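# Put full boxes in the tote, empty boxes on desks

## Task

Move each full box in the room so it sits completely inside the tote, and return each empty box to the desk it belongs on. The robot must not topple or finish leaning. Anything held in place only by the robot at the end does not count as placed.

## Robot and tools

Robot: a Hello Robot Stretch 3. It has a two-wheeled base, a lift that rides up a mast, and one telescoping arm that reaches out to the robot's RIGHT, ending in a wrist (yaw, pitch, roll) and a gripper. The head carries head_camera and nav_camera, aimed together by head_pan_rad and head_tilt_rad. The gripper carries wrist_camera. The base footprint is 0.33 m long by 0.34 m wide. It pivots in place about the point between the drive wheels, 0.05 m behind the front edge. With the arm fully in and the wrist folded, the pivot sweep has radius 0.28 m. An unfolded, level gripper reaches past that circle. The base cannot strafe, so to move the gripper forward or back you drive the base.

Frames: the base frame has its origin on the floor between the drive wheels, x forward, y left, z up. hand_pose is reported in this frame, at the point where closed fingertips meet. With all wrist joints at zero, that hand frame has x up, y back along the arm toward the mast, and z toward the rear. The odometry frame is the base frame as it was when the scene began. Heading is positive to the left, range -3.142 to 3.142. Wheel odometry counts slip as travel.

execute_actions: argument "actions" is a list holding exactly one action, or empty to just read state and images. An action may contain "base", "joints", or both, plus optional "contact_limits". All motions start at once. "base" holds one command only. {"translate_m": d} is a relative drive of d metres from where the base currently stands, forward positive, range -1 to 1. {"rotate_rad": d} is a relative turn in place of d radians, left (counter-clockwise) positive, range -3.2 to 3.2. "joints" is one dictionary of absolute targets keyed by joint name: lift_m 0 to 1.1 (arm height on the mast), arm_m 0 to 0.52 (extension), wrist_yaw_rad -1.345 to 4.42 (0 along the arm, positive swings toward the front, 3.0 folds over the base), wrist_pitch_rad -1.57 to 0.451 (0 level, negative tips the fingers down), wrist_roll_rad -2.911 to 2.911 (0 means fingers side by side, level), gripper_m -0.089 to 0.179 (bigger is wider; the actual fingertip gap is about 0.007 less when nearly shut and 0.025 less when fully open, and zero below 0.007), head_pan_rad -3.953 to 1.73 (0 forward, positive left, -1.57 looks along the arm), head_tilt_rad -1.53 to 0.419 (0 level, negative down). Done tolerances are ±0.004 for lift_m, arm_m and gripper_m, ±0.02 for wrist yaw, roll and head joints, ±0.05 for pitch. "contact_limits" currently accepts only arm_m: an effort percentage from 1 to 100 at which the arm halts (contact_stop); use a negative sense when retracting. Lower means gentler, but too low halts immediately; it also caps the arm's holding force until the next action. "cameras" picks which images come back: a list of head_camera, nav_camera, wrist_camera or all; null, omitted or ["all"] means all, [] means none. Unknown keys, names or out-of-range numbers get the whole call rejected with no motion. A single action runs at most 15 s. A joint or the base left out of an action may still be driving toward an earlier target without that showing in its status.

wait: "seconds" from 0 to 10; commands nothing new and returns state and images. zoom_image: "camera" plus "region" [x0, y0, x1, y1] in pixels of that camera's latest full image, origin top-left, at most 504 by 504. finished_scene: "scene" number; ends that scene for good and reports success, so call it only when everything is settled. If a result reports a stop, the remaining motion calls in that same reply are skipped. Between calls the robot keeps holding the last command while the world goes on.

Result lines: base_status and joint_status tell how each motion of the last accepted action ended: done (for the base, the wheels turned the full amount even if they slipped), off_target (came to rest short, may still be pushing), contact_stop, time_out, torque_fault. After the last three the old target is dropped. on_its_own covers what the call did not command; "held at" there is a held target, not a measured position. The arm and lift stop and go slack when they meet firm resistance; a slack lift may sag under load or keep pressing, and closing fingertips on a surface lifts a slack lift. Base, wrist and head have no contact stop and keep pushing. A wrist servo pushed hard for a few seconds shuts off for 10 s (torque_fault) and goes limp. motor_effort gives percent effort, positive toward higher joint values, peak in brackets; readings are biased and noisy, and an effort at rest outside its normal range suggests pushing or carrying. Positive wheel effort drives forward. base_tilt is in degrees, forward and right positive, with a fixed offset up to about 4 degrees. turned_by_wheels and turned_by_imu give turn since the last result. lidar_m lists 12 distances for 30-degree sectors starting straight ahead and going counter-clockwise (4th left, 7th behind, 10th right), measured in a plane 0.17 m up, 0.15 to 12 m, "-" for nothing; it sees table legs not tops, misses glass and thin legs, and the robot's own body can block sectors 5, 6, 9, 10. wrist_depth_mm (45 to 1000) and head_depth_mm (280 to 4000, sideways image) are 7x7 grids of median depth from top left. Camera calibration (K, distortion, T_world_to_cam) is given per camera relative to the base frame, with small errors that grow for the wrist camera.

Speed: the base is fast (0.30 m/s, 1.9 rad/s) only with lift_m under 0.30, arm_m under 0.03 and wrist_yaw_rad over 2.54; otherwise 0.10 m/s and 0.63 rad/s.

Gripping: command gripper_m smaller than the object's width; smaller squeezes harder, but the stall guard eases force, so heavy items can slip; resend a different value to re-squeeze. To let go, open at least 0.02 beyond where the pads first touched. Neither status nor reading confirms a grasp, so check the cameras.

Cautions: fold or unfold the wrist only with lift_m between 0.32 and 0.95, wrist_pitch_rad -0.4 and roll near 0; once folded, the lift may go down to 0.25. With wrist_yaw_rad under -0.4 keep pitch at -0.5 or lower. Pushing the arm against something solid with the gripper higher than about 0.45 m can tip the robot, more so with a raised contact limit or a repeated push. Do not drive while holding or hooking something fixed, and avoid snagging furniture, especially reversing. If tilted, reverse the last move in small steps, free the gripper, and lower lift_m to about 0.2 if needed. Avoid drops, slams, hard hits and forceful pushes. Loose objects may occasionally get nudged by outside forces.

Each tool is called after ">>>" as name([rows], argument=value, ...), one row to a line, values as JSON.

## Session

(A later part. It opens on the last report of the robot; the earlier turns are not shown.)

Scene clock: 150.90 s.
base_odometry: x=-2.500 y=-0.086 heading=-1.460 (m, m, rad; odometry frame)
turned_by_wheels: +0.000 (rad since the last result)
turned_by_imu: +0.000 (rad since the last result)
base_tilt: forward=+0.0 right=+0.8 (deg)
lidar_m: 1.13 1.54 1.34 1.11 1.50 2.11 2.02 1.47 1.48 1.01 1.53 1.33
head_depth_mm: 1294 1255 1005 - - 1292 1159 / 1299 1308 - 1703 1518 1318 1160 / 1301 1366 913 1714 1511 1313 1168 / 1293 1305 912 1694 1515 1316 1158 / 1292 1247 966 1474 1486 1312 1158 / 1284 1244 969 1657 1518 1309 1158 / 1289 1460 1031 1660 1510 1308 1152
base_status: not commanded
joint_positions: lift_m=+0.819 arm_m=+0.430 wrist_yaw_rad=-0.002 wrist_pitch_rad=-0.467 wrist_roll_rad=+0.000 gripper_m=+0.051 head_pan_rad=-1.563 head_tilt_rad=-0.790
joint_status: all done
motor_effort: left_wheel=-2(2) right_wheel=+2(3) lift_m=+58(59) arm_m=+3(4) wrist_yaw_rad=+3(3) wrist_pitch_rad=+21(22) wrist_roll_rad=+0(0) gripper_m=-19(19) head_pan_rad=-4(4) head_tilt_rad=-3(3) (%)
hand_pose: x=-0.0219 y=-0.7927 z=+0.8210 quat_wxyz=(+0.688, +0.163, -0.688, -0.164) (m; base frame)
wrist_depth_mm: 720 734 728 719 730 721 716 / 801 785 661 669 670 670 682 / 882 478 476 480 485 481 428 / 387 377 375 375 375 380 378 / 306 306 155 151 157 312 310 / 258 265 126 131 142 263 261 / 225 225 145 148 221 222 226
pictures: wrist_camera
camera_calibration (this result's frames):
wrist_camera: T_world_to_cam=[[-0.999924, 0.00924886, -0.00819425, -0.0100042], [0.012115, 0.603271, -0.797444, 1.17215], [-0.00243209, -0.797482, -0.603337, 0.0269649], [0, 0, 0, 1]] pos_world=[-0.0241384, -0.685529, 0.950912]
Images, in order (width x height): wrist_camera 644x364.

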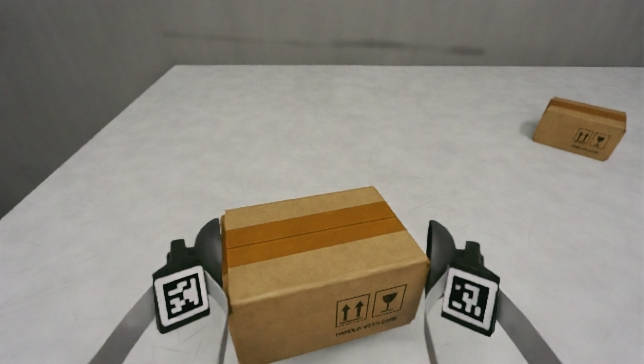

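>>> execute_actions([
  {"joints":{"lift_m":0.752}},
], cameras=[])

>>> execute_actions([
  {"joints":{"gripper_m":0.17}},
], cameras=[])

>>> execute_actions([
  {"base":{"translate_m":-0.055},"joints":{"lift_m":0.80,"wrist_yaw_rad":0.27,"wrist_pitch_rad":-0.43}},
], cameras=[])

>>> execute_actions([
  {"joints":{"lift_m":0.746,"arm_m":0.445}},
], cameras=["wrist_camera"])

Scene clock: 156.67 s.
base_odometry: x=-2.500 y=-0.086 heading=-1.460 (m, m, rad; odometry frame)
turned_by_wheels: +0.000 (rad since the last result)
turned_by_imu: -0.001 (rad since the last result)
base_tilt: forward=+0.1 right=+0.8 (deg)
lidar_m: 1.13 1.54 1.34 1.10 1.51 2.10 2.02 1.47 1.48 1.01 1.52 1.33
head_depth_mm: 1302 1256 978 1706 1568 - - / 1295 1253 1006 - 1489 1304 1161 / 1290 1251 - 1705 1520 1313 1159 / 1293 1246 1000 1701 1508 1314 1155 / 1291 1245 969 1474 1476 1315 1159 / 1285 1244 964 1650 1513 1310 1157 / 1279 1462 1033 1657 1505 1305 1157
base_status: not commanded
joint_positions: lift_m=+0.753 arm_m=+0.430 wrist_yaw_rad=-0.001 wrist_pitch_rad=-0.461 wrist_roll_rad=+0.000 gripper_m=+0.051 head_pan_rad=-1.563 head_tilt_rad=-0.790
joint_status: all done
motor_effort: left_wheel=-2(2) right_wheel=+2(2) lift_m=+17(52) arm_m=+4(4) wrist_yaw_rad=+3(3) wrist_pitch_rad=+18(21) wrist_roll_rad=+0(0) gripper_m=-19(19) head_pan_rad=-5(4) head_tilt_rad=-3(3) (%)
hand_pose: x=-0.0219 y=-0.7936 z=+0.7559 quat_wxyz=(+0.689, +0.161, -0.688, -0.162) (m; base frame)
wrist_depth_mm: 730 721 717 715 715 735 712 / 794 473 476 477 485 484 380 / 340 341 342 345 346 346 350 / 266 265 269 268 269 270 271 / 216 218 155 149 156 222 222 / 184 188 125 131 142 187 187 / 160 160 147 149 157 157 162
pictures: none
No camera images: the call's "cameras" was empty. Leave "cameras" out to get every camera's image.

Scene clock: 158.37 s.
base_odometry: x=-2.500 y=-0.086 heading=-1.460 (m, m, rad; odometry frame)
turned_by_wheels: +0.000 (rad since the last result)
turned_by_imu: +0.000 (rad since the last result)
base_tilt: forward=+0.0 right=+0.9 (deg)
lidar_m: 1.13 1.54 1.34 1.11 1.51 2.11 2.02 1.47 1.49 1.01 1.53 1.33
head_depth_mm: 1300 1262 978 1702 1572 - - / 1297 1255 1007 - 1483 1304 1157 / 1290 1253 - 1705 1518 1312 1164 / 1298 1253 910 1696 1516 1309 1156 / 1292 1247 971 1475 1474 1316 1156 / 1292 1245 967 1659 1519 1309 1159 / 1284 1458 1033 1653 1506 1308 1158
base_status: not commanded
joint_positions: lift_m=+0.753 arm_m=+0.430 wrist_yaw_rad=-0.001 wrist_pitch_rad=-0.436 wrist_roll_rad=+0.000 gripper_m=+0.170 head_pan_rad=-1.563 head_tilt_rad=-0.790
joint_status: all done
motor_effort: left_wheel=-2(2) right_wheel=+2(2) lift_m=+17(17) arm_m=+3(3) wrist_yaw_rad=+2(2) wrist_pitch_rad=+8(19) wrist_roll_rad=+0(0) gripper_m=+0(83) head_pan_rad=-5(5) head_tilt_rad=-3(3) (%)
hand_pose: x=-0.0219 y=-0.7968 z=+0.7613 quat_wxyz=(+0.690, +0.153, -0.690, -0.154) (m; base frame)
wrist_depth_mm: 722 734 727 721 713 733 730 / 796 526 528 536 535 538 399 / 387 367 365 371 372 376 372 / 282 281 283 283 283 286 288 / 228 236 213 159 222 236 230 / 198 193 143 137 153 194 194 / - 162 158 149 163 167 165
pictures: none
No camera images: the call's "cameras" was empty. Leave "cameras" out to get every camera's image.

Scene clock: 159.87 s.
base_odometry: x=-2.506 y=-0.031 heading=-1.460 (m, m, rad; odometry frame)
turned_by_wheels: +0.000 (rad since the last result)
turned_by_imu: +0.000 (rad since the last result)
base_tilt: forward=+0.1 right=+0.9 (deg)
lidar_m: 1.18 1.59 1.37 1.10 1.47 2.05 1.97 1.47 1.43 1.02 1.52 1.38
head_depth_mm: 1297 1257 975 1689 - - 1169 / 1301 1310 - 1720 1522 1314 1159 / 1293 1364 914 1710 1514 1318 1161 / 1292 1304 887 1702 1516 1315 1159 / 1292 1248 939 1665 1522 1312 1159 / 1288 1250 964 1466 1513 1310 1156 / 1288 1405 965 1658 1512 1302 1156
base_status: done
joint_positions: lift_m=+0.799 arm_m=+0.430 wrist_yaw_rad=+0.268 wrist_pitch_rad=-0.443 wrist_roll_rad=+0.000 gripper_m=+0.170 head_pan_rad=-1.563 head_tilt_rad=-0.790
joint_status: all done
motor_effort: left_wheel=-2(5) right_wheel=+1(2) lift_m=+54(55) arm_m=+3(3) wrist_yaw_rad=+2(7) wrist_pitch_rad=+5(6) wrist_roll_rad=+0(0) gripper_m=+1(1) head_pan_rad=-4(4) head_tilt_rad=-3(3) (%)
hand_pose: x=+0.0371 y=-0.7880 z=+0.8063 quat_wxyz=(+0.705, +0.247, -0.662, -0.062) (m; base frame)
wrist_depth_mm: 985 883 819 763 696 653 622 / - - 842 674 658 674 655 / - - 469 467 470 470 471 / - 359 358 360 360 363 365 / 290 301 293 294 292 300 297 / 248 245 239 187 240 248 247 / - 206 207 172 202 214 210
pictures: none
No camera images: the call's "cameras" was empty. Leave "cameras" out to get every camera's image.

Scene clock: 161.20 s.
base_odometry: x=-2.506 y=-0.031 heading=-1.460 (m, m, rad; odometry frame)
turned_by_wheels: +0.000 (rad since the last result)
turned_by_imu: +0.000 (rad since the last result)
base_tilt: forward=+0.1 right=+0.9 (deg)
lidar_m: 1.18 1.59 1.37 1.10 1.47 2.04 1.97 1.47 1.44 1.02 1.52 1.38
head_depth_mm: 1301 1257 976 1719 1562 - - / 1293 1253 1005 - 1501 1286 1161 / 1295 1252 - 1697 1519 1314 1158 / 1287 1252 - 1713 1511 1307 1156 / 1292 1245 969 1665 1516 1313 1156 / 1291 1242 966 1477 1508 1311 1157 / 1287 1406 965 1667 1510 1313 1155
base_status: not commanded
joint_positions: lift_m=+0.747 arm_m=+0.445 wrist_yaw_rad=+0.269 wrist_pitch_rad=-0.444 wrist_roll_rad=+0.000 gripper_m=+0.170 head_pan_rad=-1.563 head_tilt_rad=-0.790
joint_status: all done
motor_effort: left_wheel=-1(1) right_wheel=+1(1) lift_m=+14(48) arm_m=+5(5) wrist_yaw_rad=+3(2) wrist_pitch_rad=+6(6) wrist_roll_rad=+0(0) gripper_m=+0(0) head_pan_rad=-4(4) head_tilt_rad=-3(3) (%)
hand_pose: x=+0.0371 y=-0.8029 z=+0.7537 quat_wxyz=(+0.705, +0.247, -0.662, -0.062) (m; base frame)
wrist_depth_mm: 943 893 813 721 689 643 606 / - 940 495 495 491 504 506 / - 346 346 348 352 352 351 / 267 268 268 269 270 270 270 / 217 225 160 148 205 223 221 / 188 184 129 126 130 185 185 / - 154 145 141 151 160 158
pictures: wrist_camera
camera_calibration (this result's frames):
wrist_camera: T_world_to_cam=[[-0.966078, -0.258114, -0.00837081, -0.167244], [-0.144398, 0.566764, -0.811127, 1.11075], [0.214107, -0.782404, -0.58481, -0.0314796], [0, 0, 0, 1]] pos_world=[0.0055594, -0.697333, 0.881153]
Images, in order (width x height): wrist_camera 644x364.

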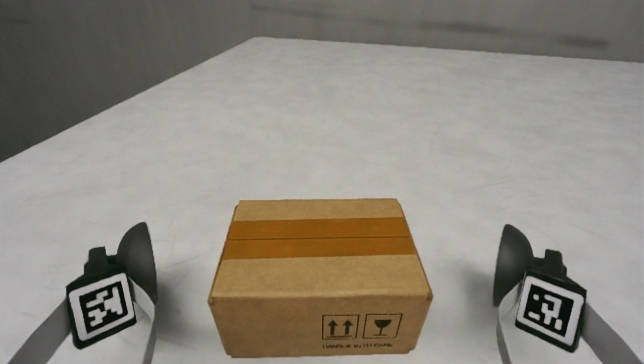

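>>> execute_actions([
  {"joints":{"gripper_m":0.045}},
], cameras=[])

>>> execute_actions([
  {"joints":{"lift_m":0.83}},
], cameras=["wrist_camera"])

>>> execute_actions([
  {"base":{"translate_m":-1.0},"joints":{"arm_m":0.1,"wrist_yaw_rad":0.0}},
], cameras=["wrist_camera"])

>>> execute_actions([
  {"base":{"translate_m":-0.35},"joints":{"head_pan_rad":-1.9,"head_tilt_rad":-1.0}},
])

Scene clock: 166.47 s.
base_odometry: x=-2.506 y=-0.031 heading=-1.460 (m, m, rad; odometry frame)
turned_by_wheels: +0.000 (rad since the last result)
turned_by_imu: -0.001 (rad since the last result)
base_tilt: forward=+0.0 right=+0.8 (deg)
lidar_m: 1.19 1.59 1.38 1.10 1.47 2.05 1.97 1.47 1.43 1.02 1.52 1.39
head_depth_mm: 1300 1261 976 1705 1548 - - / 1299 1257 1010 - 1502 1294 1161 / 1294 1255 - 1713 1515 1317 1161 / 1293 1253 - 1698 1516 1312 1158 / 1290 1246 967 1669 1514 1311 1156 / 1289 1241 970 1464 1519 1314 1155 / 1286 1404 966 1655 1513 1306 1153
base_status: not commanded
joint_positions: lift_m=+0.747 arm_m=+0.445 wrist_yaw_rad=+0.274 wrist_pitch_rad=-0.444 wrist_roll_rad=+0.000 gripper_m=+0.046 head_pan_rad=-1.563 head_tilt_rad=-0.790
joint_status: all done
motor_effort: left_wheel=-1(2) right_wheel=+1(1) lift_m=+14(14) arm_m=+3(3) wrist_yaw_rad=-5(5) wrist_pitch_rad=+5(6) wrist_roll_rad=+0(0) gripper_m=-22(95) head_pan_rad=-4(5) head_tilt_rad=-4(3) (%)
hand_pose: x=+0.0383 y=-0.8026 z=+0.7538 quat_wxyz=(+0.705, +0.248, -0.662, -0.060) (m; base frame)
wrist_depth_mm: 985 878 813 733 688 643 611 / - 983 493 500 499 505 504 / - 347 349 349 350 353 355 / 268 268 268 269 270 270 271 / 218 218 154 150 155 219 221 / 183 184 128 129 130 187 185 / 158 156 151 144 151 155 160
pictures: none
No camera images: the call's "cameras" was empty. Leave "cameras" out to get every camera's image.

Scene clock: 168.07 s.
base_odometry: x=-2.506 y=-0.031 heading=-1.460 (m, m, rad; odometry frame)
turned_by_wheels: +0.000 (rad since the last result)
turned_by_imu: +0.000 (rad since the last result)
base_tilt: forward=+0.0 right=+0.9 (deg)
lidar_m: 1.19 1.59 1.37 1.10 1.47 2.05 1.97 1.46 1.43 1.02 1.52 1.39
head_depth_mm: 1298 1257 1007 - - 1288 1161 / 1299 1366 - 1704 1522 1317 1164 / 1295 1378 943 1707 1521 1308 1158 / 1293 1362 909 1696 1509 1310 1160 / 1297 1244 939 1664 1514 1307 1158 / 1293 1247 964 1470 1513 1313 1155 / 1288 1404 966 1654 1510 1314 1152
base_status: not commanded
joint_positions: lift_m=+0.829 arm_m=+0.445 wrist_yaw_rad=+0.272 wrist_pitch_rad=-0.479 wrist_roll_rad=+0.000 gripper_m=+0.052 head_pan_rad=-1.563 head_tilt_rad=-0.790
joint_status: all done
on_its_own: gripper_m is held at +0.051, not at your +0.045, by its stall guard, which is not easing now
motor_effort: left_wheel=-1(1) right_wheel=+1(1) lift_m=+58(62) arm_m=+3(4) wrist_yaw_rad=-2(4) wrist_pitch_rad=+20(22) wrist_roll_rad=+0(0) gripper_m=-19(21) head_pan_rad=-4(4) head_tilt_rad=-3(2) (%)
hand_pose: x=+0.0365 y=-0.7982 z=+0.8284 quat_wxyz=(+0.704, +0.259, -0.658, -0.073) (m; base frame)
wrist_depth_mm: 962 888 804 743 692 643 615 / - 976 858 653 671 674 645 / - - 481 487 491 487 496 / - 382 382 382 381 385 386 / 320 315 163 151 157 314 318 / 267 266 129 130 130 274 270 / 232 232 222 143 150 229 235
pictures: wrist_camera
camera_calibration (this result's frames):
wrist_camera: T_world_to_cam=[[-0.965387, -0.260696, -0.00810291, -0.168332], [-0.153602, 0.593363, -0.790143, 1.17272], [0.210795, -0.761549, -0.612869, 0.056012], [0, 0, 0, 1]] pos_world=[0.00581888, -0.697074, 0.959577]
Images, in order (width x height): wrist_camera 644x364.

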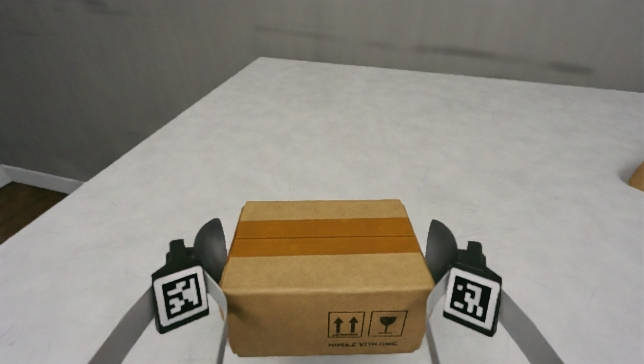

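Scene clock: 179.13 s.
base_odometry: x=-2.617 y=+0.963 heading=-1.460 (m, m, rad; odometry frame)
turned_by_wheels: +0.000 (rad since the last result)
turned_by_imu: +0.000 (rad since the last result)
base_tilt: forward=+0.0 right=+0.9 (deg)
lidar_m: 2.18 2.11 1.40 1.09 1.40 1.01 0.97 1.00 1.36 1.03 1.54 1.57
head_depth_mm: 1319 1489 1735 1864 - 1269 1165 / 1313 1497 1700 1868 - 1281 1162 / 1311 1364 976 1839 - 1292 1160 / 1306 1245 970 873 1452 1298 1156 / 1303 1249 943 1702 1509 1310 1160 / 1298 1245 966 1701 1513 1310 1158 / 1299 1243 968 1699 1504 1308 1158
base_status: done
joint_positions: lift_m=+0.829 arm_m=+0.100 wrist_yaw_rad=+0.000 wrist_pitch_rad=-0.479 wrist_roll_rad=+0.000 gripper_m=+0.052 head_pan_rad=-1.563 head_tilt_rad=-0.790
joint_status: all done
on_its_own: gripper_m is held at +0.051, not at your +0.045, by its stall guard, which is not easing now
motor_effort: left_wheel=-1(5) right_wheel=+2(4) lift_m=+58(58) arm_m=-5(5) wrist_yaw_rad=+0(4) wrist_pitch_rad=+20(20) wrist_roll_rad=+0(0) gripper_m=-20(19) head_pan_rad=-4(5) head_tilt_rad=-3(4) (%)
hand_pose: x=-0.0214 y=-0.4615 z=+0.8283 quat_wxyz=(+0.687, +0.168, -0.687, -0.168) (m; base frame)
wrist_depth_mm: - - - - - - - / 666 667 615 658 - - - / 482 489 493 491 555 - - / - - - 420 - - - / - - 163 151 157 - - / - - 128 130 131 - - / 945 990 894 142 150 958 962
pictures: wrist_camera
camera_calibration (this result's frames):
wrist_camera: T_world_to_cam=[[-0.99994, 0.00737619, -0.00810086, -0.0135203], [0.0109221, 0.613117, -0.789917, 0.976412], [-0.000859807, -0.789958, -0.61316, 0.307198], [0, 0, 0, 1]] pos_world=[-0.0239198, -0.355881, 0.959536]
Images, in order (width x height): wrist_camera 644x364.

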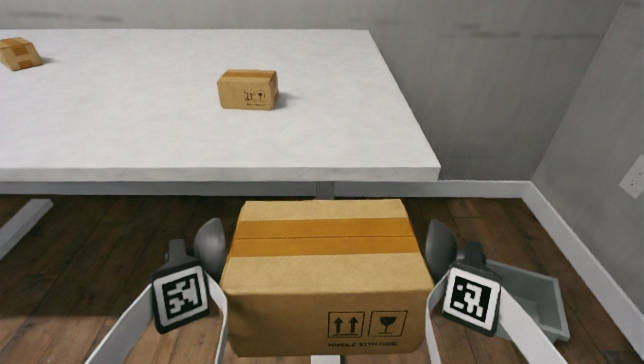

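Scene clock: 183.70 s.
base_odometry: x=-2.655 y=+1.311 heading=-1.460 (m, m, rad; odometry frame)
turned_by_wheels: +0.000 (rad since the last result)
turned_by_imu: +0.000 (rad since the last result)
base_tilt: forward=+0.0 right=+0.9 (deg)
lidar_m: 2.71 1.63 1.14 1.27 0.90 0.65 0.62 0.64 0.87 1.49 1.08 1.84
head_depth_mm: 940 1020 1115 1227 - - 1094 / 1110 1226 1363 - - 1207 1146 / 1348 1525 1629 - 1361 1227 - / 1519 1795 - - 1358 1220 - / 1461 1732 - - 1327 1222 1110 / 1417 1653 1801 - 1350 1221 1109 / 1362 1579 1734 1499 1342 1219 1110
base_status: done
joint_positions: lift_m=+0.829 arm_m=+0.100 wrist_yaw_rad=+0.000 wrist_pitch_rad=-0.479 wrist_roll_rad=+0.000 gripper_m=+0.052 head_pan_rad=-1.893 head_tilt_rad=-0.987
joint_status: all done
on_its_own: gripper_m is held at +0.051, not at your +0.045, by its stall guard, which is not easing now
motor_effort: left_wheel=-1(5) right_wheel=+2(2) lift_m=+58(57) arm_m=-4(4) wrist_yaw_rad=+1(0) wrist_pitch_rad=+20(20) wrist_roll_rad=+0(0) gripper_m=-19(19) head_pan_rad=-4(38) head_tilt_rad=-4(16) (%)
hand_pose: x=-0.0214 y=-0.4615 z=+0.8283 quat_wxyz=(+0.687, +0.168, -0.687, -0.168) (m; base frame)
wrist_depth_mm: - - - - - - 688 / 552 678 779 - - - 692 / 490 487 - - - - 686 / - - - - - - 690 / - - 164 151 157 - 684 / - - 129 130 130 883 687 / 954 946 878 142 149 920 679
pictures: head_camera (sideways: a quarter turn clockwise sets it upright), nav_camera (sideways: a quarter turn counterclockwise sets it upright), wrist_camera
camera_calibration (this result's frames):
head_camera: T_world_to_cam=[[0.289208, 0.810612, -0.509183, 0.683967], [0.939645, -0.341983, -0.0107284, 0.00838767], [-0.182829, -0.475349, -0.860591, 1.08231], [0, 0, 0, 1]] pos_world=[-0.00781257, -0.0370878, 1.27978]
nav_camera: T_world_to_cam=[[-0.269328, -0.803595, 0.530753, -0.649837], [-0.954565, 0.295745, -0.036612, 0.106106], [-0.127546, -0.516498, -0.846736, 1.06026], [0, 0, 0, 1]] pos_world=[0.0614983, -0.00596143, 1.24655]
wrist_camera: T_world_to_cam=[[-0.99994, 0.00737623, -0.00810089, -0.0135202], [0.0109222, 0.613117, -0.789917, 0.976412], [-0.000859821, -0.789958, -0.61316, 0.307198], [0, 0, 0, 1]] pos_world=[-0.0239198, -0.355881, 0.959536]
Images, in order (width x height): head_camera 896x504, nav_camera 672x504, wrist_camera 644x364.

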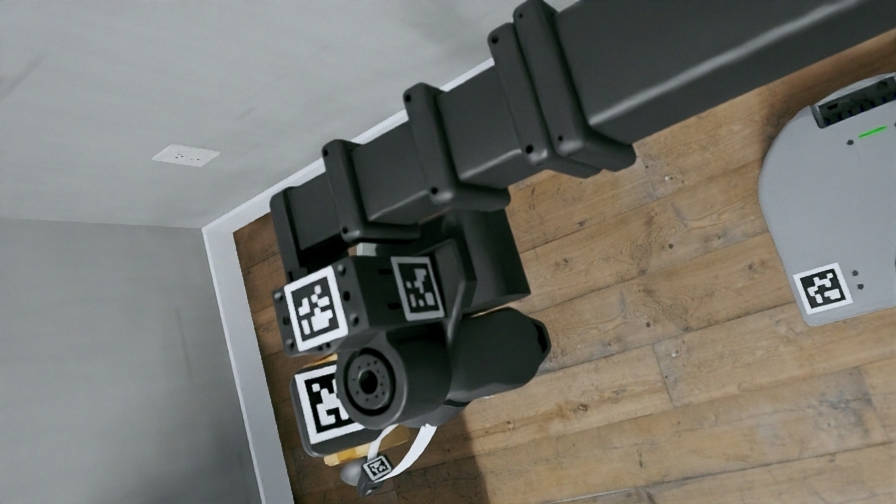

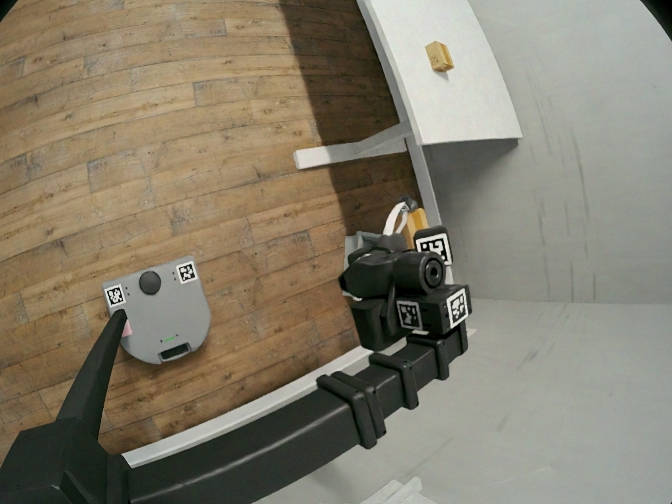

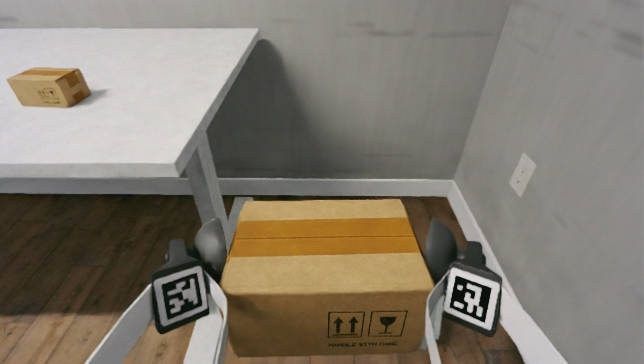

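>>> execute_actions([
  {"joints":{"arm_m":0.0,"lift_m":0.5,"head_pan_rad":-1.6,"head_tilt_rad":-1.0}},
])

Scene clock: 189.40 s.
base_odometry: x=-2.655 y=+1.311 heading=-1.460 (m, m, rad; odometry frame)
turned_by_wheels: +0.000 (rad since the last result)
turned_by_imu: -0.001 (rad since the last result)
base_tilt: forward=+0.0 right=+0.9 (deg)
lidar_m: 2.71 1.63 1.14 1.27 0.90 0.65 0.62 0.64 0.87 1.49 1.07 1.85
head_depth_mm: 1450 1636 1644 1504 1365 1223 1120 / 1448 1713 1735 1493 1356 1246 - / 1429 1692 1735 1482 1359 1259 - / 1425 1689 1733 1493 823 - - / 1412 1675 1723 1521 1355 1221 1110 / 1351 1619 1711 1502 1346 1222 1111 / 1042 874 1628 1509 1352 1216 1108
base_status: not commanded
joint_positions: lift_m=+0.501 arm_m=+0.000 wrist_yaw_rad=+0.000 wrist_pitch_rad=-0.479 wrist_roll_rad=+0.000 gripper_m=+0.052 head_pan_rad=-1.607 head_tilt_rad=-0.988
joint_status: all done
on_its_own: gripper_m is held at +0.051, not at your +0.045, by its stall guard, which is not easing now
motor_effort: left_wheel=-1(2) right_wheel=+2(2) lift_m=+18(53) arm_m=-4(4) wrist_yaw_rad=+0(1) wrist_pitch_rad=+20(20) wrist_roll_rad=+0(0) gripper_m=-19(20) head_pan_rad=+6(36) head_tilt_rad=-4(4) (%)
hand_pose: x=-0.0214 y=-0.3614 z=+0.4997 quat_wxyz=(+0.687, +0.168, -0.687, -0.168) (m; base frame)
wrist_depth_mm: - - - - - - 700 / - - - - - - 706 / - - - - - - 692 / - - 985 1000 955 954 688 / 850 852 164 151 157 881 685 / 711 724 129 130 131 741 662 / 637 634 599 142 150 612 623
pictures: head_camera (sideways: a quarter turn clockwise sets it upright), nav_camera (sideways: a quarter turn counterclockwise sets it upright), wrist_camera
camera_calibration (this result's frames):
head_camera: T_world_to_cam=[[0.0488641, 0.859417, -0.508935, 0.685111], [0.99795, -0.0630985, -0.0107362, 0.0080421], [-0.0413399, -0.507367, -0.860738, 1.08164], [0, 0, 0, 1]] pos_world=[0.00321196, -0.0394996, 1.27977]
nav_camera: T_world_to_cam=[[-0.03177, -0.847084, 0.530509, -0.650968], [-0.999224, 0.0145429, -0.0366182, 0.106386], [0.0233035, -0.53126, -0.846888, 1.05954], [0, 0, 0, 1]] pos_world=[0.0609314, 0.00991996, 1.24655]
wrist_camera: T_world_to_cam=[[-0.99994, 0.00737969, -0.00809831, -0.0169198], [0.0109225, 0.613373, -0.789718, 0.655553], [-0.000860588, -0.789759, -0.613416, 0.184982], [0, 0, 0, 1]] pos_world=[-0.0239199, -0.255882, 0.631036]
Images, in order (width x height): head_camera 896x504, nav_camera 672x504, wrist_camera 644x364.

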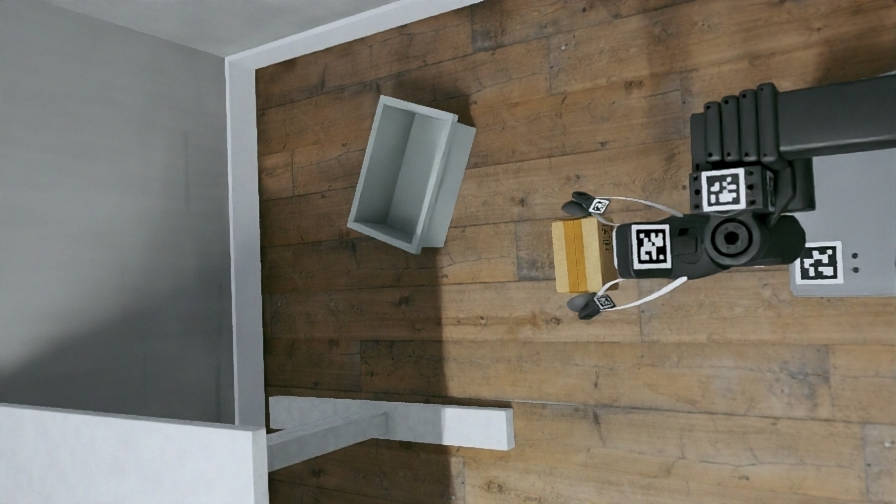

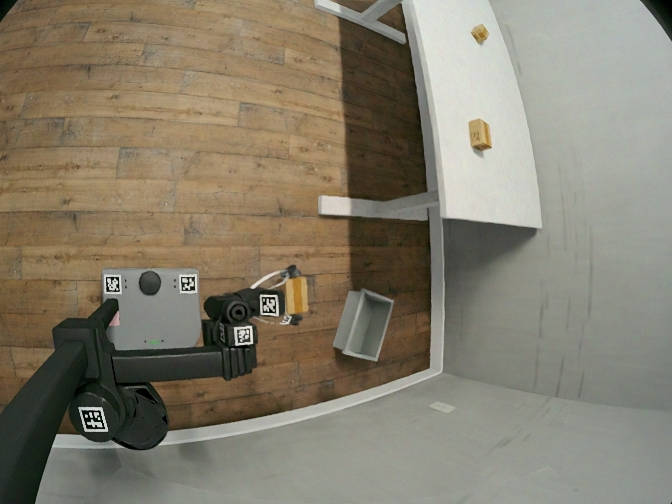

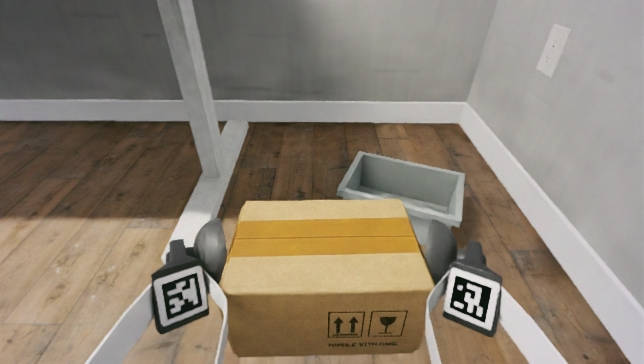

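>>> execute_actions([
  {"joints":{"wrist_pitch_rad":-1.2,"wrist_yaw_rad":-0.25,"arm_m":0.4}},
])

Scene clock: 198.63 s.
base_odometry: x=-2.655 y=+1.311 heading=-1.460 (m, m, rad; odometry frame)
turned_by_wheels: +0.000 (rad since the last result)
turned_by_imu: -0.001 (rad since the last result)
base_tilt: forward=+0.0 right=+0.9 (deg)
lidar_m: 2.71 1.64 1.14 1.27 0.90 0.65 0.62 0.64 0.87 1.49 1.08 1.85
head_depth_mm: 1451 1634 1645 1510 1365 1229 1120 / 1446 1708 1731 1501 1359 1249 - / 1432 1700 1767 1471 1340 1218 - / 1429 1688 1760 1445 1355 1225 - / 1416 1680 1721 1522 1350 1220 1110 / 1378 1632 1694 1497 1355 1220 1110 / 1042 874 1621 1505 1351 1212 1108
base_status: not commanded
joint_positions: lift_m=+0.501 arm_m=+0.400 wrist_yaw_rad=-0.250 wrist_pitch_rad=-1.211 wrist_roll_rad=+0.000 gripper_m=+0.052 head_pan_rad=-1.607 head_tilt_rad=-0.988
joint_status: all done
on_its_own: gripper_m is held at +0.051, not at your +0.045, by its stall guard, which is not easing now
motor_effort: left_wheel=-2(2) right_wheel=+2(1) lift_m=+18(19) arm_m=+3(5) wrist_yaw_rad=+0(5) wrist_pitch_rad=+4(20) wrist_roll_rad=+0(0) gripper_m=-19(19) head_pan_rad=+6(6) head_tilt_rad=-4(4) (%)
hand_pose: x=-0.0384 y=-0.6102 z=+0.3910 quat_wxyz=(+0.527, +0.327, -0.627, -0.472) (m; base frame)
wrist_depth_mm: 539 632 635 619 613 623 563 / 584 604 611 586 552 608 583 / 577 580 583 587 592 595 582 / 562 565 569 570 577 575 571 / 559 551 161 150 155 557 556 / 530 537 129 130 130 538 542 / 522 521 521 144 517 519 523
pictures: head_camera (sideways: a quarter turn clockwise sets it upright), nav_camera (sideways: a quarter turn counterclockwise sets it upright), wrist_camera
camera_calibration (this result's frames):
head_camera: T_world_to_cam=[[0.0488646, 0.859429, -0.508914, 0.685083], [0.99795, -0.0630983, -0.0107368, 0.00804297], [-0.0413392, -0.507346, -0.86075, 1.08166], [0, 0, 0, 1]] pos_world=[0.00321198, -0.0394991, 1.27977]
nav_camera: T_world_to_cam=[[-0.0317705, -0.847097, 0.530488, -0.650941], [-0.999223, 0.0145438, -0.0366187, 0.106387], [0.0233043, -0.531239, -0.846901, 1.05956], [0, 0, 0, 1]] pos_world=[0.0609314, 0.00992134, 1.24655]
wrist_camera: T_world_to_cam=[[-0.96595, 0.258729, -0.000592259, 0.118869], [0.254699, 0.950498, -0.177994, 0.69835], [-0.0454892, -0.172084, -0.984031, 0.441907], [0, 0, 0, 1]] pos_world=[-0.0429454, -0.61849, 0.559223]
Images, in order (width x height): head_camera 896x504, nav_camera 672x504, wrist_camera 644x364.

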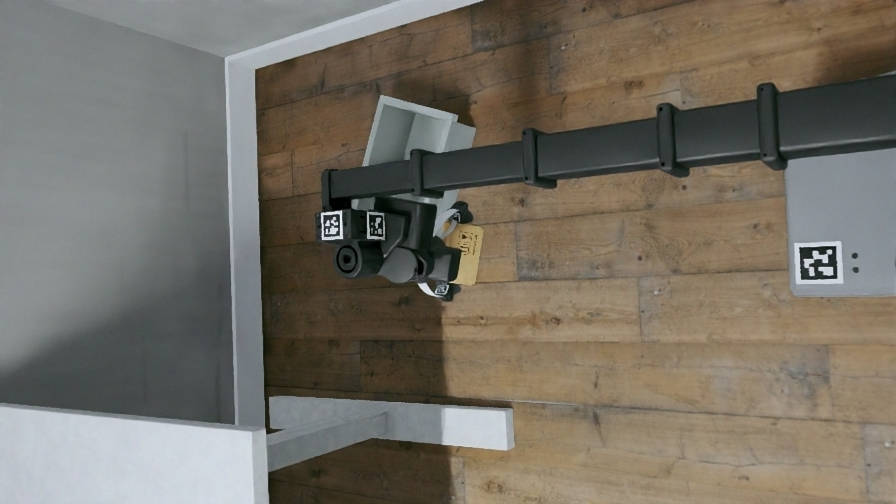

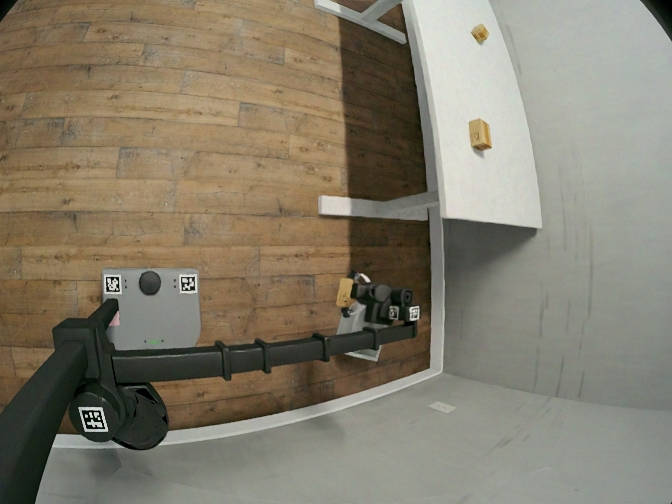

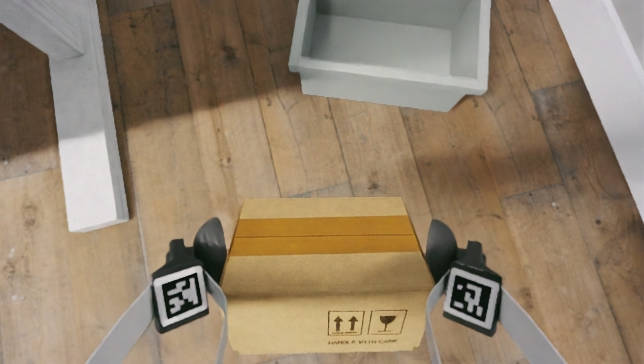

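>>> execute_actions([
  {"joints":{"arm_m":0.05}},
], cameras=[])

>>> execute_actions([
  {"base":{"rotate_rad":0.7}},
], cameras=[])

>>> execute_actions([
  {"base":{"translate_m":-0.28}},
], cameras=[])

>>> execute_actions([
  {"base":{"rotate_rad":-0.62},"joints":{"wrist_yaw_rad":-0.1}},
], cameras=[])

>>> execute_actions([
  {"joints":{"arm_m":0.35}},
], cameras=["wrist_camera","head_camera"])

Scene clock: 211.43 s.
base_odometry: x=-2.655 y=+1.311 heading=-1.460 (m, m, rad; odometry frame)
turned_by_wheels: +0.000 (rad since the last result)
turned_by_imu: -0.001 (rad since the last result)
base_tilt: forward=+0.0 right=+0.9 (deg)
lidar_m: 2.71 1.64 1.14 1.27 0.90 0.65 0.62 0.64 0.87 1.49 1.08 1.85
head_depth_mm: 1448 1632 1647 1504 1363 1227 1115 / 1446 1709 1740 1501 1364 1242 - / 1435 1704 1734 1480 1371 - - / 1427 1690 1733 1495 1356 - - / 1416 1667 1722 1515 1351 1218 1113 / 1355 1629 1711 1494 1352 1224 1114 / 1040 874 1618 1516 1345 1219 1110
base_status: not commanded
joint_positions: lift_m=+0.501 arm_m=+0.050 wrist_yaw_rad=-0.250 wrist_pitch_rad=-1.212 wrist_roll_rad=+0.000 gripper_m=+0.052 head_pan_rad=-1.607 head_tilt_rad=-0.988
joint_status: all done
on_its_own: gripper_m is held at +0.051, not at your +0.045, by its stall guard, which is not easing now
motor_effort: left_wheel=-1(1) right_wheel=+2(2) lift_m=+19(18) arm_m=-3(5) wrist_yaw_rad=+1(2) wrist_pitch_rad=+4(5) wrist_roll_rad=+0(0) gripper_m=-19(20) head_pan_rad=+5(6) head_tilt_rad=-4(4) (%)
hand_pose: x=-0.0383 y=-0.2606 z=+0.3910 quat_wxyz=(+0.527, +0.327, -0.627, -0.472) (m; base frame)
wrist_depth_mm: 615 632 638 637 631 641 559 / 608 605 614 610 601 616 582 / 585 588 584 597 587 589 598 / 579 570 571 578 583 576 577 / 552 556 161 150 155 559 553 / 541 549 129 130 130 541 538 / 522 527 518 142 141 - 529
pictures: none
No camera images: the call's "cameras" was empty. Leave "cameras" out to get every camera's image.

Scene clock: 213.50 s.
base_odometry: x=-2.655 y=+1.311 heading=-0.760 (m, m, rad; odometry frame)
turned_by_wheels: +0.700 (rad since the last result)
turned_by_imu: +0.692 (rad since the last result)
base_tilt: forward=+0.0 right=+0.8 (deg)
lidar_m: 1.64 1.14 1.53 0.77 0.63 0.62 0.69 1.06 1.08 1.64 1.85 2.53
head_depth_mm: 1060 887 1684 1538 1367 1227 1121 / 1054 902 1703 1509 1362 1245 - / 1051 927 1732 1509 1369 - - / 1050 1882 1726 1519 1361 - - / 1044 1960 1723 1522 1353 1218 1114 / 1078 1987 1722 1514 1353 1218 1109 / 1134 1938 1714 1509 1344 1216 1105
base_status: done
joint_positions: lift_m=+0.501 arm_m=+0.050 wrist_yaw_rad=-0.250 wrist_pitch_rad=-1.212 wrist_roll_rad=+0.000 gripper_m=+0.052 head_pan_rad=-1.607 head_tilt_rad=-0.988
joint_status: not commanded
on_its_own: gripper_m is held at +0.051, not at your +0.045, by its stall guard, which is not easing now
motor_effort: left_wheel=-2(4) right_wheel=+2(5) lift_m=+19(19) arm_m=-4(4) wrist_yaw_rad=-1(1) wrist_pitch_rad=+5(4) wrist_roll_rad=+0(0) gripper_m=-19(19) head_pan_rad=+4(5) head_tilt_rad=-4(4) (%)
hand_pose: x=-0.0383 y=-0.2606 z=+0.3910 quat_wxyz=(+0.527, +0.327, -0.627, -0.472) (m; base frame)
wrist_depth_mm: 623 630 629 632 625 645 633 / 608 609 610 605 610 607 613 / 582 590 596 593 592 592 596 / 572 571 576 572 577 575 579 / 553 558 162 150 156 562 551 / 544 541 129 130 130 534 538 / 521 522 523 142 141 - 528
pictures: none
No camera images: the call's "cameras" was empty. Leave "cameras" out to get every camera's image.

Scene clock: 217.30 s.
base_odometry: x=-2.858 y=+1.504 heading=-0.760 (m, m, rad; odometry frame)
turned_by_wheels: +0.000 (rad since the last result)
turned_by_imu: -0.001 (rad since the last result)
base_tilt: forward=+0.0 right=+0.9 (deg)
lidar_m: 1.92 1.38 1.00 0.50 0.41 0.41 0.45 0.70 1.32 1.00 1.95 2.75
head_depth_mm: 1158 1448 1643 1531 1339 1228 1115 / 1056 1562 1714 1529 1346 1248 - / 1054 926 1634 1518 1369 - - / 1050 880 1666 1491 1354 - - / 1050 880 1731 1520 1353 1221 1114 / 1044 919 1728 1514 1347 1218 1111 / 1039 1864 1726 1509 1346 1214 1112
base_status: done
joint_positions: lift_m=+0.501 arm_m=+0.050 wrist_yaw_rad=-0.250 wrist_pitch_rad=-1.212 wrist_roll_rad=+0.000 gripper_m=+0.052 head_pan_rad=-1.607 head_tilt_rad=-0.988
joint_status: not commanded
on_its_own: gripper_m is held at +0.051, not at your +0.045, by its stall guard, which is not easing now
motor_effort: left_wheel=-2(5) right_wheel=+1(2) lift_m=+19(19) arm_m=-4(3) wrist_yaw_rad=+1(0) wrist_pitch_rad=+4(5) wrist_roll_rad=+0(0) gripper_m=-19(19) head_pan_rad=+6(4) head_tilt_rad=-4(4) (%)
hand_pose: x=-0.0383 y=-0.2606 z=+0.3910 quat_wxyz=(+0.527, +0.327, -0.627, -0.472) (m; base frame)
wrist_depth_mm: 631 622 628 635 623 566 560 / 610 617 607 612 606 585 603 / 590 596 590 596 587 596 590 / 572 570 574 570 576 575 577 / 558 554 161 149 156 557 564 / 543 536 129 130 130 548 545 / 522 523 526 143 141 - 528
pictures: none
No camera images: the call's "cameras" was empty. Leave "cameras" out to get every camera's image.

Scene clock: 219.23 s.
base_odometry: x=-2.858 y=+1.504 heading=-1.380 (m, m, rad; odometry frame)
turned_by_wheels: -0.620 (rad since the last result)
turned_by_imu: -0.614 (rad since the last result)
base_tilt: forward=+0.0 right=+0.8 (deg)
lidar_m: 2.77 1.91 1.38 1.27 0.54 0.41 0.41 0.43 0.62 1.32 1.00 1.95
head_depth_mm: 1220 1321 1308 1284 1269 1193 1102 / 1244 1468 1676 1530 1364 1241 - / 1246 1480 1673 1528 1357 - - / 1253 1476 1686 1470 1354 - - / 1250 1484 1687 1517 1352 1223 1114 / 1251 1480 1692 1514 1348 1219 1113 / 1260 1482 1653 1485 1354 1221 1105
base_status: done
joint_positions: lift_m=+0.501 arm_m=+0.050 wrist_yaw_rad=-0.101 wrist_pitch_rad=-1.212 wrist_roll_rad=+0.000 gripper_m=+0.052 head_pan_rad=-1.607 head_tilt_rad=-0.988
joint_status: all done
on_its_own: gripper_m is held at +0.051, not at your +0.045, by its stall guard, which is not easing now
motor_effort: left_wheel=+1(4) right_wheel=-1(5) lift_m=+19(19) arm_m=-5(4) wrist_yaw_rad=+2(5) wrist_pitch_rad=+4(5) wrist_roll_rad=+0(0) gripper_m=-19(19) head_pan_rad=+5(5) head_tilt_rad=-4(4) (%)
hand_pose: x=-0.0285 y=-0.2623 z=+0.3910 quat_wxyz=(+0.560, +0.373, -0.601, -0.432) (m; base frame)
wrist_depth_mm: 599 631 627 573 625 625 447 / 606 605 615 605 610 606 448 / 592 592 593 591 590 588 452 / 576 571 574 573 581 572 455 / 551 554 161 150 155 561 453 / 537 543 129 130 130 546 458 / 514 520 520 142 141 - 441
pictures: none
No camera images: the call's "cameras" was empty. Leave "cameras" out to get every camera's image.

Scene clock: 222.67 s.
base_odometry: x=-2.858 y=+1.504 heading=-1.380 (m, m, rad; odometry frame)
turned_by_wheels: +0.000 (rad since the last result)
turned_by_imu: +0.000 (rad since the last result)
base_tilt: forward=+0.0 right=+0.9 (deg)
lidar_m: 2.76 1.92 1.38 1.27 0.54 0.41 0.41 0.43 0.62 1.32 1.00 1.94
head_depth_mm: 1219 1325 1309 1290 1266 1195 1100 / 1246 1468 1674 1530 1361 1245 - / 1250 1476 1701 - 1332 1216 - / 1252 1478 1694 997 1337 1224 - / 1250 1479 1688 1519 1356 1222 1113 / 1255 1486 1696 1517 1357 1217 1111 / 1252 1491 1660 1478 1350 1215 1106
base_status: not commanded
joint_positions: lift_m=+0.501 arm_m=+0.350 wrist_yaw_rad=-0.101 wrist_pitch_rad=-1.212 wrist_roll_rad=+0.000 gripper_m=+0.052 head_pan_rad=-1.607 head_tilt_rad=-0.988
joint_status: all done
on_its_own: gripper_m is held at +0.051, not at your +0.045, by its stall guard, which is not easing now
motor_effort: left_wheel=+1(1) right_wheel=-1(1) lift_m=+19(19) arm_m=+4(5) wrist_yaw_rad=+2(3) wrist_pitch_rad=+5(5) wrist_roll_rad=+0(0) gripper_m=-20(19) head_pan_rad=+5(5) head_tilt_rad=-4(4) (%)
hand_pose: x=-0.0284 y=-0.5618 z=+0.3909 quat_wxyz=(+0.560, +0.373, -0.600, -0.432) (m; base frame)
wrist_depth_mm: 591 637 625 624 620 631 472 / 584 612 610 545 610 604 470 / 567 587 583 583 572 591 483 / 557 576 565 563 574 570 473 / 551 554 161 150 156 562 473 / 532 542 129 130 130 548 460 / 523 522 516 144 523 520 463
pictures: head_camera (sideways: a quarter turn clockwise sets it upright), wrist_camera
camera_calibration (this result's frames):
head_camera: T_world_to_cam=[[0.0487651, 0.85949, -0.508822, 0.684963], [0.997957, -0.0629793, -0.0107397, 0.0080467], [-0.0412759, -0.507258, -0.860805, 1.08173], [0, 0, 0, 1]] pos_world=[0.00321672, -0.0394971, 1.27977]
wrist_camera: T_world_to_cam=[[-0.993654, 0.112478, -0.000580562, 0.0329804], [0.110802, 0.977939, -0.177083, 0.660737], [-0.0193501, -0.176024, -0.984196, 0.449227], [0, 0, 0, 1]] pos_world=[-0.0317475, -0.570796, 0.559152]
Images, in order (width x height): head_camera 896x504, wrist_camera 644x364.

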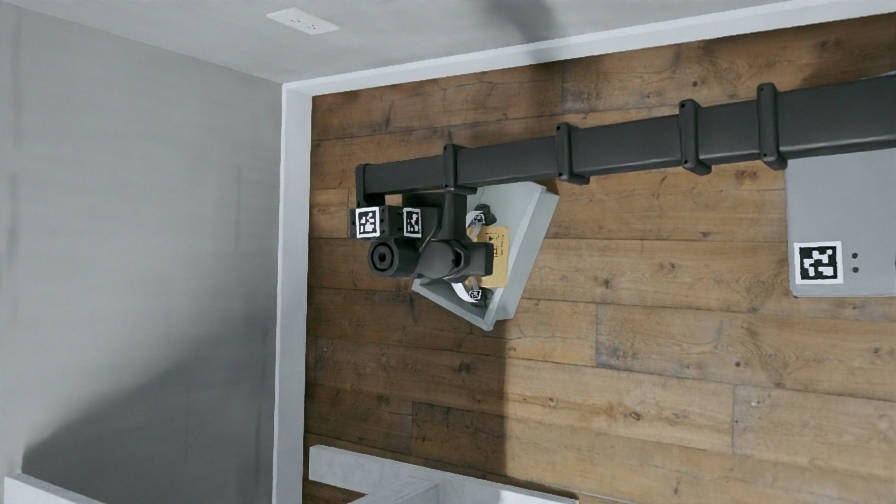

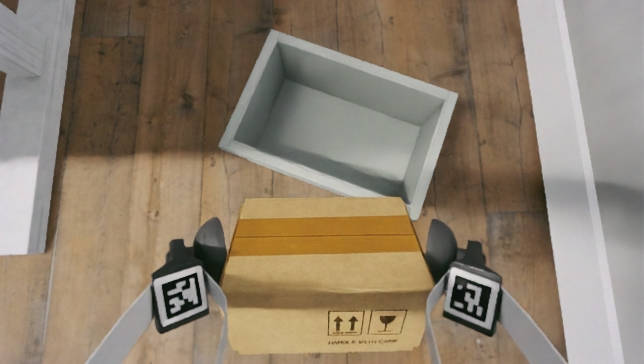

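>>> execute_actions([
  {"base":{"translate_m":-0.03},"joints":{"arm_m":0.5,"wrist_yaw_rad":-0.42}},
], cameras=[])

>>> execute_actions([
  {"joints":{"lift_m":0.36,"head_tilt_rad":-0.9}},
], cameras=["wrist_camera","head_camera"])

Scene clock: 231.03 s.
base_odometry: x=-2.864 y=+1.533 heading=-1.380 (m, m, rad; odometry frame)
turned_by_wheels: +0.000 (rad since the last result)
turned_by_imu: +0.000 (rad since the last result)
base_tilt: forward=+0.0 right=+0.9 (deg)
lidar_m: 2.80 1.94 1.40 1.18 0.50 0.38 0.38 0.40 0.57 1.32 1.02 1.97
head_depth_mm: 1190 1229 1201 1194 1178 1140 1089 / 1243 1467 1631 1501 1358 1243 - / 1247 1470 1675 1523 1336 1216 - / 1248 1473 - 1444 1333 1223 - / 1253 1477 1689 1491 1359 1222 1116 / 1250 1482 1684 1514 1352 1224 1113 / 1256 1489 1654 1484 1352 1215 1111
base_status: done
joint_positions: lift_m=+0.501 arm_m=+0.500 wrist_yaw_rad=-0.419 wrist_pitch_rad=-1.212 wrist_roll_rad=+0.000 gripper_m=+0.052 head_pan_rad=-1.607 head_tilt_rad=-0.988
joint_status: all done
on_its_own: gripper_m is held at +0.051, not at your +0.045, by its stall guard, which is not easing now
motor_effort: left_wheel=+1(2) right_wheel=-1(6) lift_m=+19(19) arm_m=+4(6) wrist_yaw_rad=-1(2) wrist_pitch_rad=+5(5) wrist_roll_rad=+0(0) gripper_m=-19(19) head_pan_rad=+5(6) head_tilt_rad=-4(4) (%)
hand_pose: x=-0.0490 y=-0.7062 z=+0.3909 quat_wxyz=(+0.485, +0.273, -0.652, -0.515) (m; base frame)
wrist_depth_mm: 624 627 627 630 616 489 356 / 607 608 608 617 617 509 377 / 587 593 595 587 590 551 396 / 574 566 516 489 553 564 423 / 551 559 162 149 156 559 448 / 534 543 129 130 130 541 461 / 517 525 509 144 519 524 496
pictures: none
No camera images: the call's "cameras" was empty. Leave "cameras" out to get every camera's image.

Scene clock: 233.13 s.
base_odometry: x=-2.864 y=+1.533 heading=-1.380 (m, m, rad; odometry frame)
turned_by_wheels: +0.000 (rad since the last result)
turned_by_imu: +0.000 (rad since the last result)
base_tilt: forward=+0.0 right=+0.9 (deg)
lidar_m: 2.80 1.93 1.39 1.18 0.50 0.38 0.38 0.40 0.57 1.32 1.02 1.98
head_depth_mm: 1166 1238 1224 1207 1192 1173 1101 / 1197 1391 1614 1591 1426 1260 1128 / 1196 1386 1657 1660 1419 1265 1143 / 1200 1394 1665 1704 1361 1248 1143 / 1202 1393 1665 1614 1389 1254 1125 / 1206 1394 1668 1609 1408 1255 1126 / 1199 1407 1671 1596 1412 1253 1122
base_status: not commanded
joint_positions: lift_m=+0.361 arm_m=+0.500 wrist_yaw_rad=-0.419 wrist_pitch_rad=-1.212 wrist_roll_rad=+0.000 gripper_m=+0.052 head_pan_rad=-1.607 head_tilt_rad=-0.903
joint_status: all done
on_its_own: gripper_m is held at +0.051, not at your +0.045, by its stall guard, which is not easing now
motor_effort: left_wheel=+1(1) right_wheel=-1(1) lift_m=+19(20) arm_m=+4(5) wrist_yaw_rad=-1(0) wrist_pitch_rad=+5(5) wrist_roll_rad=+0(0) gripper_m=-19(19) head_pan_rad=+5(4) head_tilt_rad=+1(7) (%)
hand_pose: x=-0.0490 y=-0.7062 z=+0.2509 quat_wxyz=(+0.485, +0.273, -0.652, -0.515) (m; base frame)
wrist_depth_mm: 466 467 470 465 474 463 356 / 451 456 447 449 453 451 364 / 440 436 347 333 356 443 383 / 423 417 417 426 359 426 407 / 413 408 161 150 156 418 415 / 402 400 129 130 130 406 398 / 390 390 279 144 277 390 390
pictures: head_camera (sideways: a quarter turn clockwise sets it upright), wrist_camera
camera_calibration (this result's frames):
head_camera: T_world_to_cam=[[0.0470559, 0.813104, -0.580213, 0.777978], [0.99793, -0.0637518, -0.00840774, 0.00501193], [-0.043826, -0.578617, -0.814421, 1.02145], [0, 0, 0, 1]] pos_world=[0.00315596, -0.0412303, 1.28332]
wrist_camera: T_world_to_cam=[[-0.908586, 0.417698, -0.000581389, 0.248368], [0.411191, 0.894186, -0.17707, 0.735057], [-0.0734417, -0.161122, -0.984198, 0.293487], [0, 0, 0, 1]] pos_world=[-0.0550309, -0.713734, 0.41915]
Images, in order (width x height): head_camera 896x504, wrist_camera 644x364.

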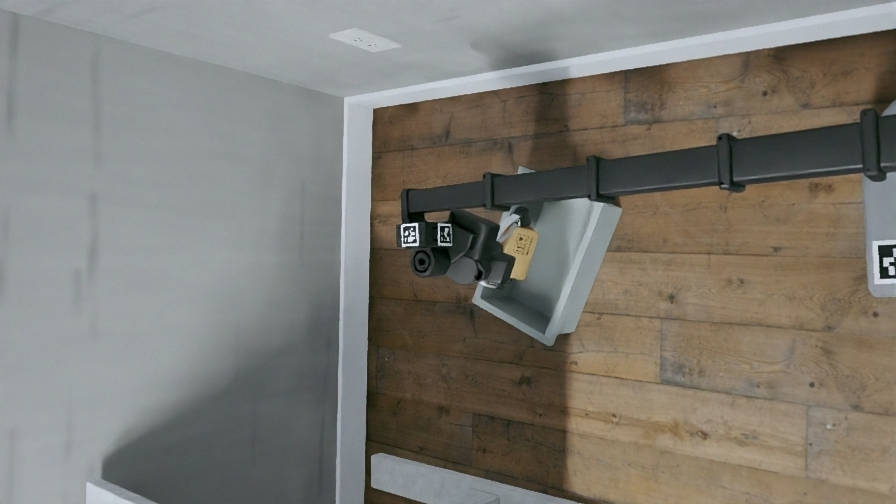

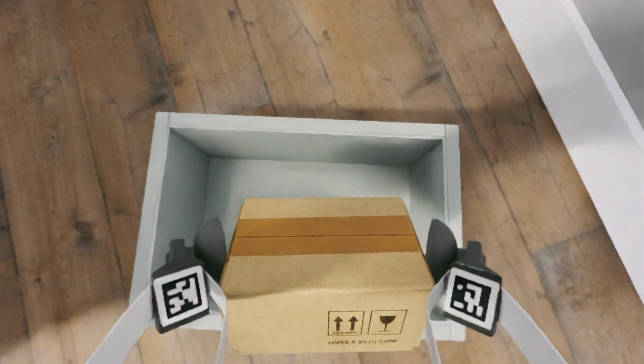

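>>> execute_actions([
  {"base":{"translate_m":0.015},"joints":{"lift_m":0.27}},
], cameras=["wrist_camera","head_camera"])

Scene clock: 238.17 s.
base_odometry: x=-2.861 y=+1.518 heading=-1.380 (m, m, rad; odometry frame)
turned_by_wheels: +0.000 (rad since the last result)
turned_by_imu: -0.001 (rad since the last result)
base_tilt: forward=+0.0 right=+0.9 (deg)
lidar_m: 2.78 1.93 1.39 1.23 0.52 0.40 0.39 0.41 0.59 0.65 1.01 1.96
head_depth_mm: 1170 1288 1274 1251 1243 1183 1102 / 1194 1387 1617 1586 1424 1257 1128 / 1197 1392 1654 1652 1389 1257 1142 / 1202 1392 1652 1649 1341 1260 1143 / 1201 1398 1677 1615 1386 1257 1130 / 1203 1397 1676 1604 1406 1255 1128 / 1182 1405 1666 1579 1415 1249 1124
base_status: done
joint_positions: lift_m=+0.271 arm_m=+0.500 wrist_yaw_rad=-0.419 wrist_pitch_rad=-1.212 wrist_roll_rad=+0.000 gripper_m=+0.052 head_pan_rad=-1.607 head_tilt_rad=-0.903
joint_status: all done
on_its_own: gripper_m is held at +0.051, not at your +0.045, by its stall guard, which is not easing now
motor_effort: left_wheel=+1(4) right_wheel=-1(3) lift_m=+19(20) arm_m=+4(4) wrist_yaw_rad=-1(0) wrist_pitch_rad=+5(5) wrist_roll_rad=+0(0) gripper_m=-20(20) head_pan_rad=+5(5) head_tilt_rad=+1(1) (%)
hand_pose: x=-0.0490 y=-0.7062 z=+0.1609 quat_wxyz=(+0.485, +0.273, -0.652, -0.515) (m; base frame)
wrist_depth_mm: 366 365 367 366 367 370 358 / 353 225 238 230 227 352 355 / 342 252 328 320 306 245 347 / 330 238 330 333 333 241 337 / 321 240 162 149 156 237 325 / 311 220 129 130 130 201 316 / 302 194 191 145 192 193 307
pictures: head_camera (sideways: a quarter turn clockwise sets it upright), wrist_camera
camera_calibration (this result's frames):
head_camera: T_world_to_cam=[[0.0470539, 0.813051, -0.580288, 0.778075], [0.99793, -0.0637524, -0.0084052, 0.00500863], [-0.0438286, -0.578691, -0.814368, 1.02138], [0, 0, 0, 1]] pos_world=[0.00315591, -0.041232, 1.28333]
wrist_camera: T_world_to_cam=[[-0.908586, 0.417698, -0.00058145, 0.248317], [0.411191, 0.894186, -0.17707, 0.719122], [-0.0734417, -0.161122, -0.984198, 0.204911], [0, 0, 0, 1]] pos_world=[-0.0550309, -0.713735, 0.329153]
Images, in order (width x height): head_camera 896x504, wrist_camera 644x364.

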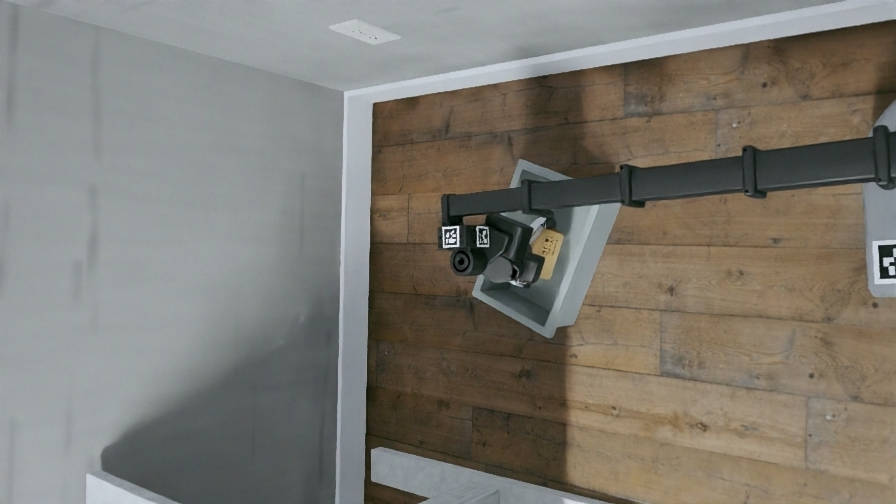

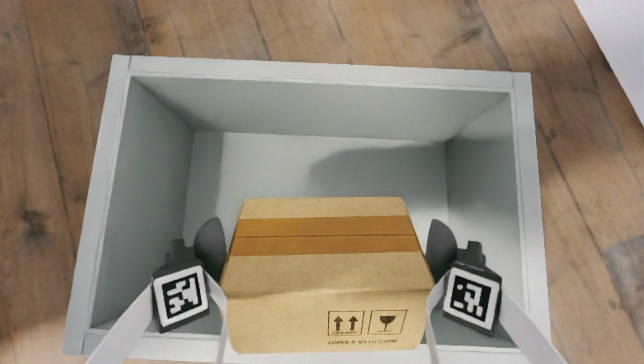

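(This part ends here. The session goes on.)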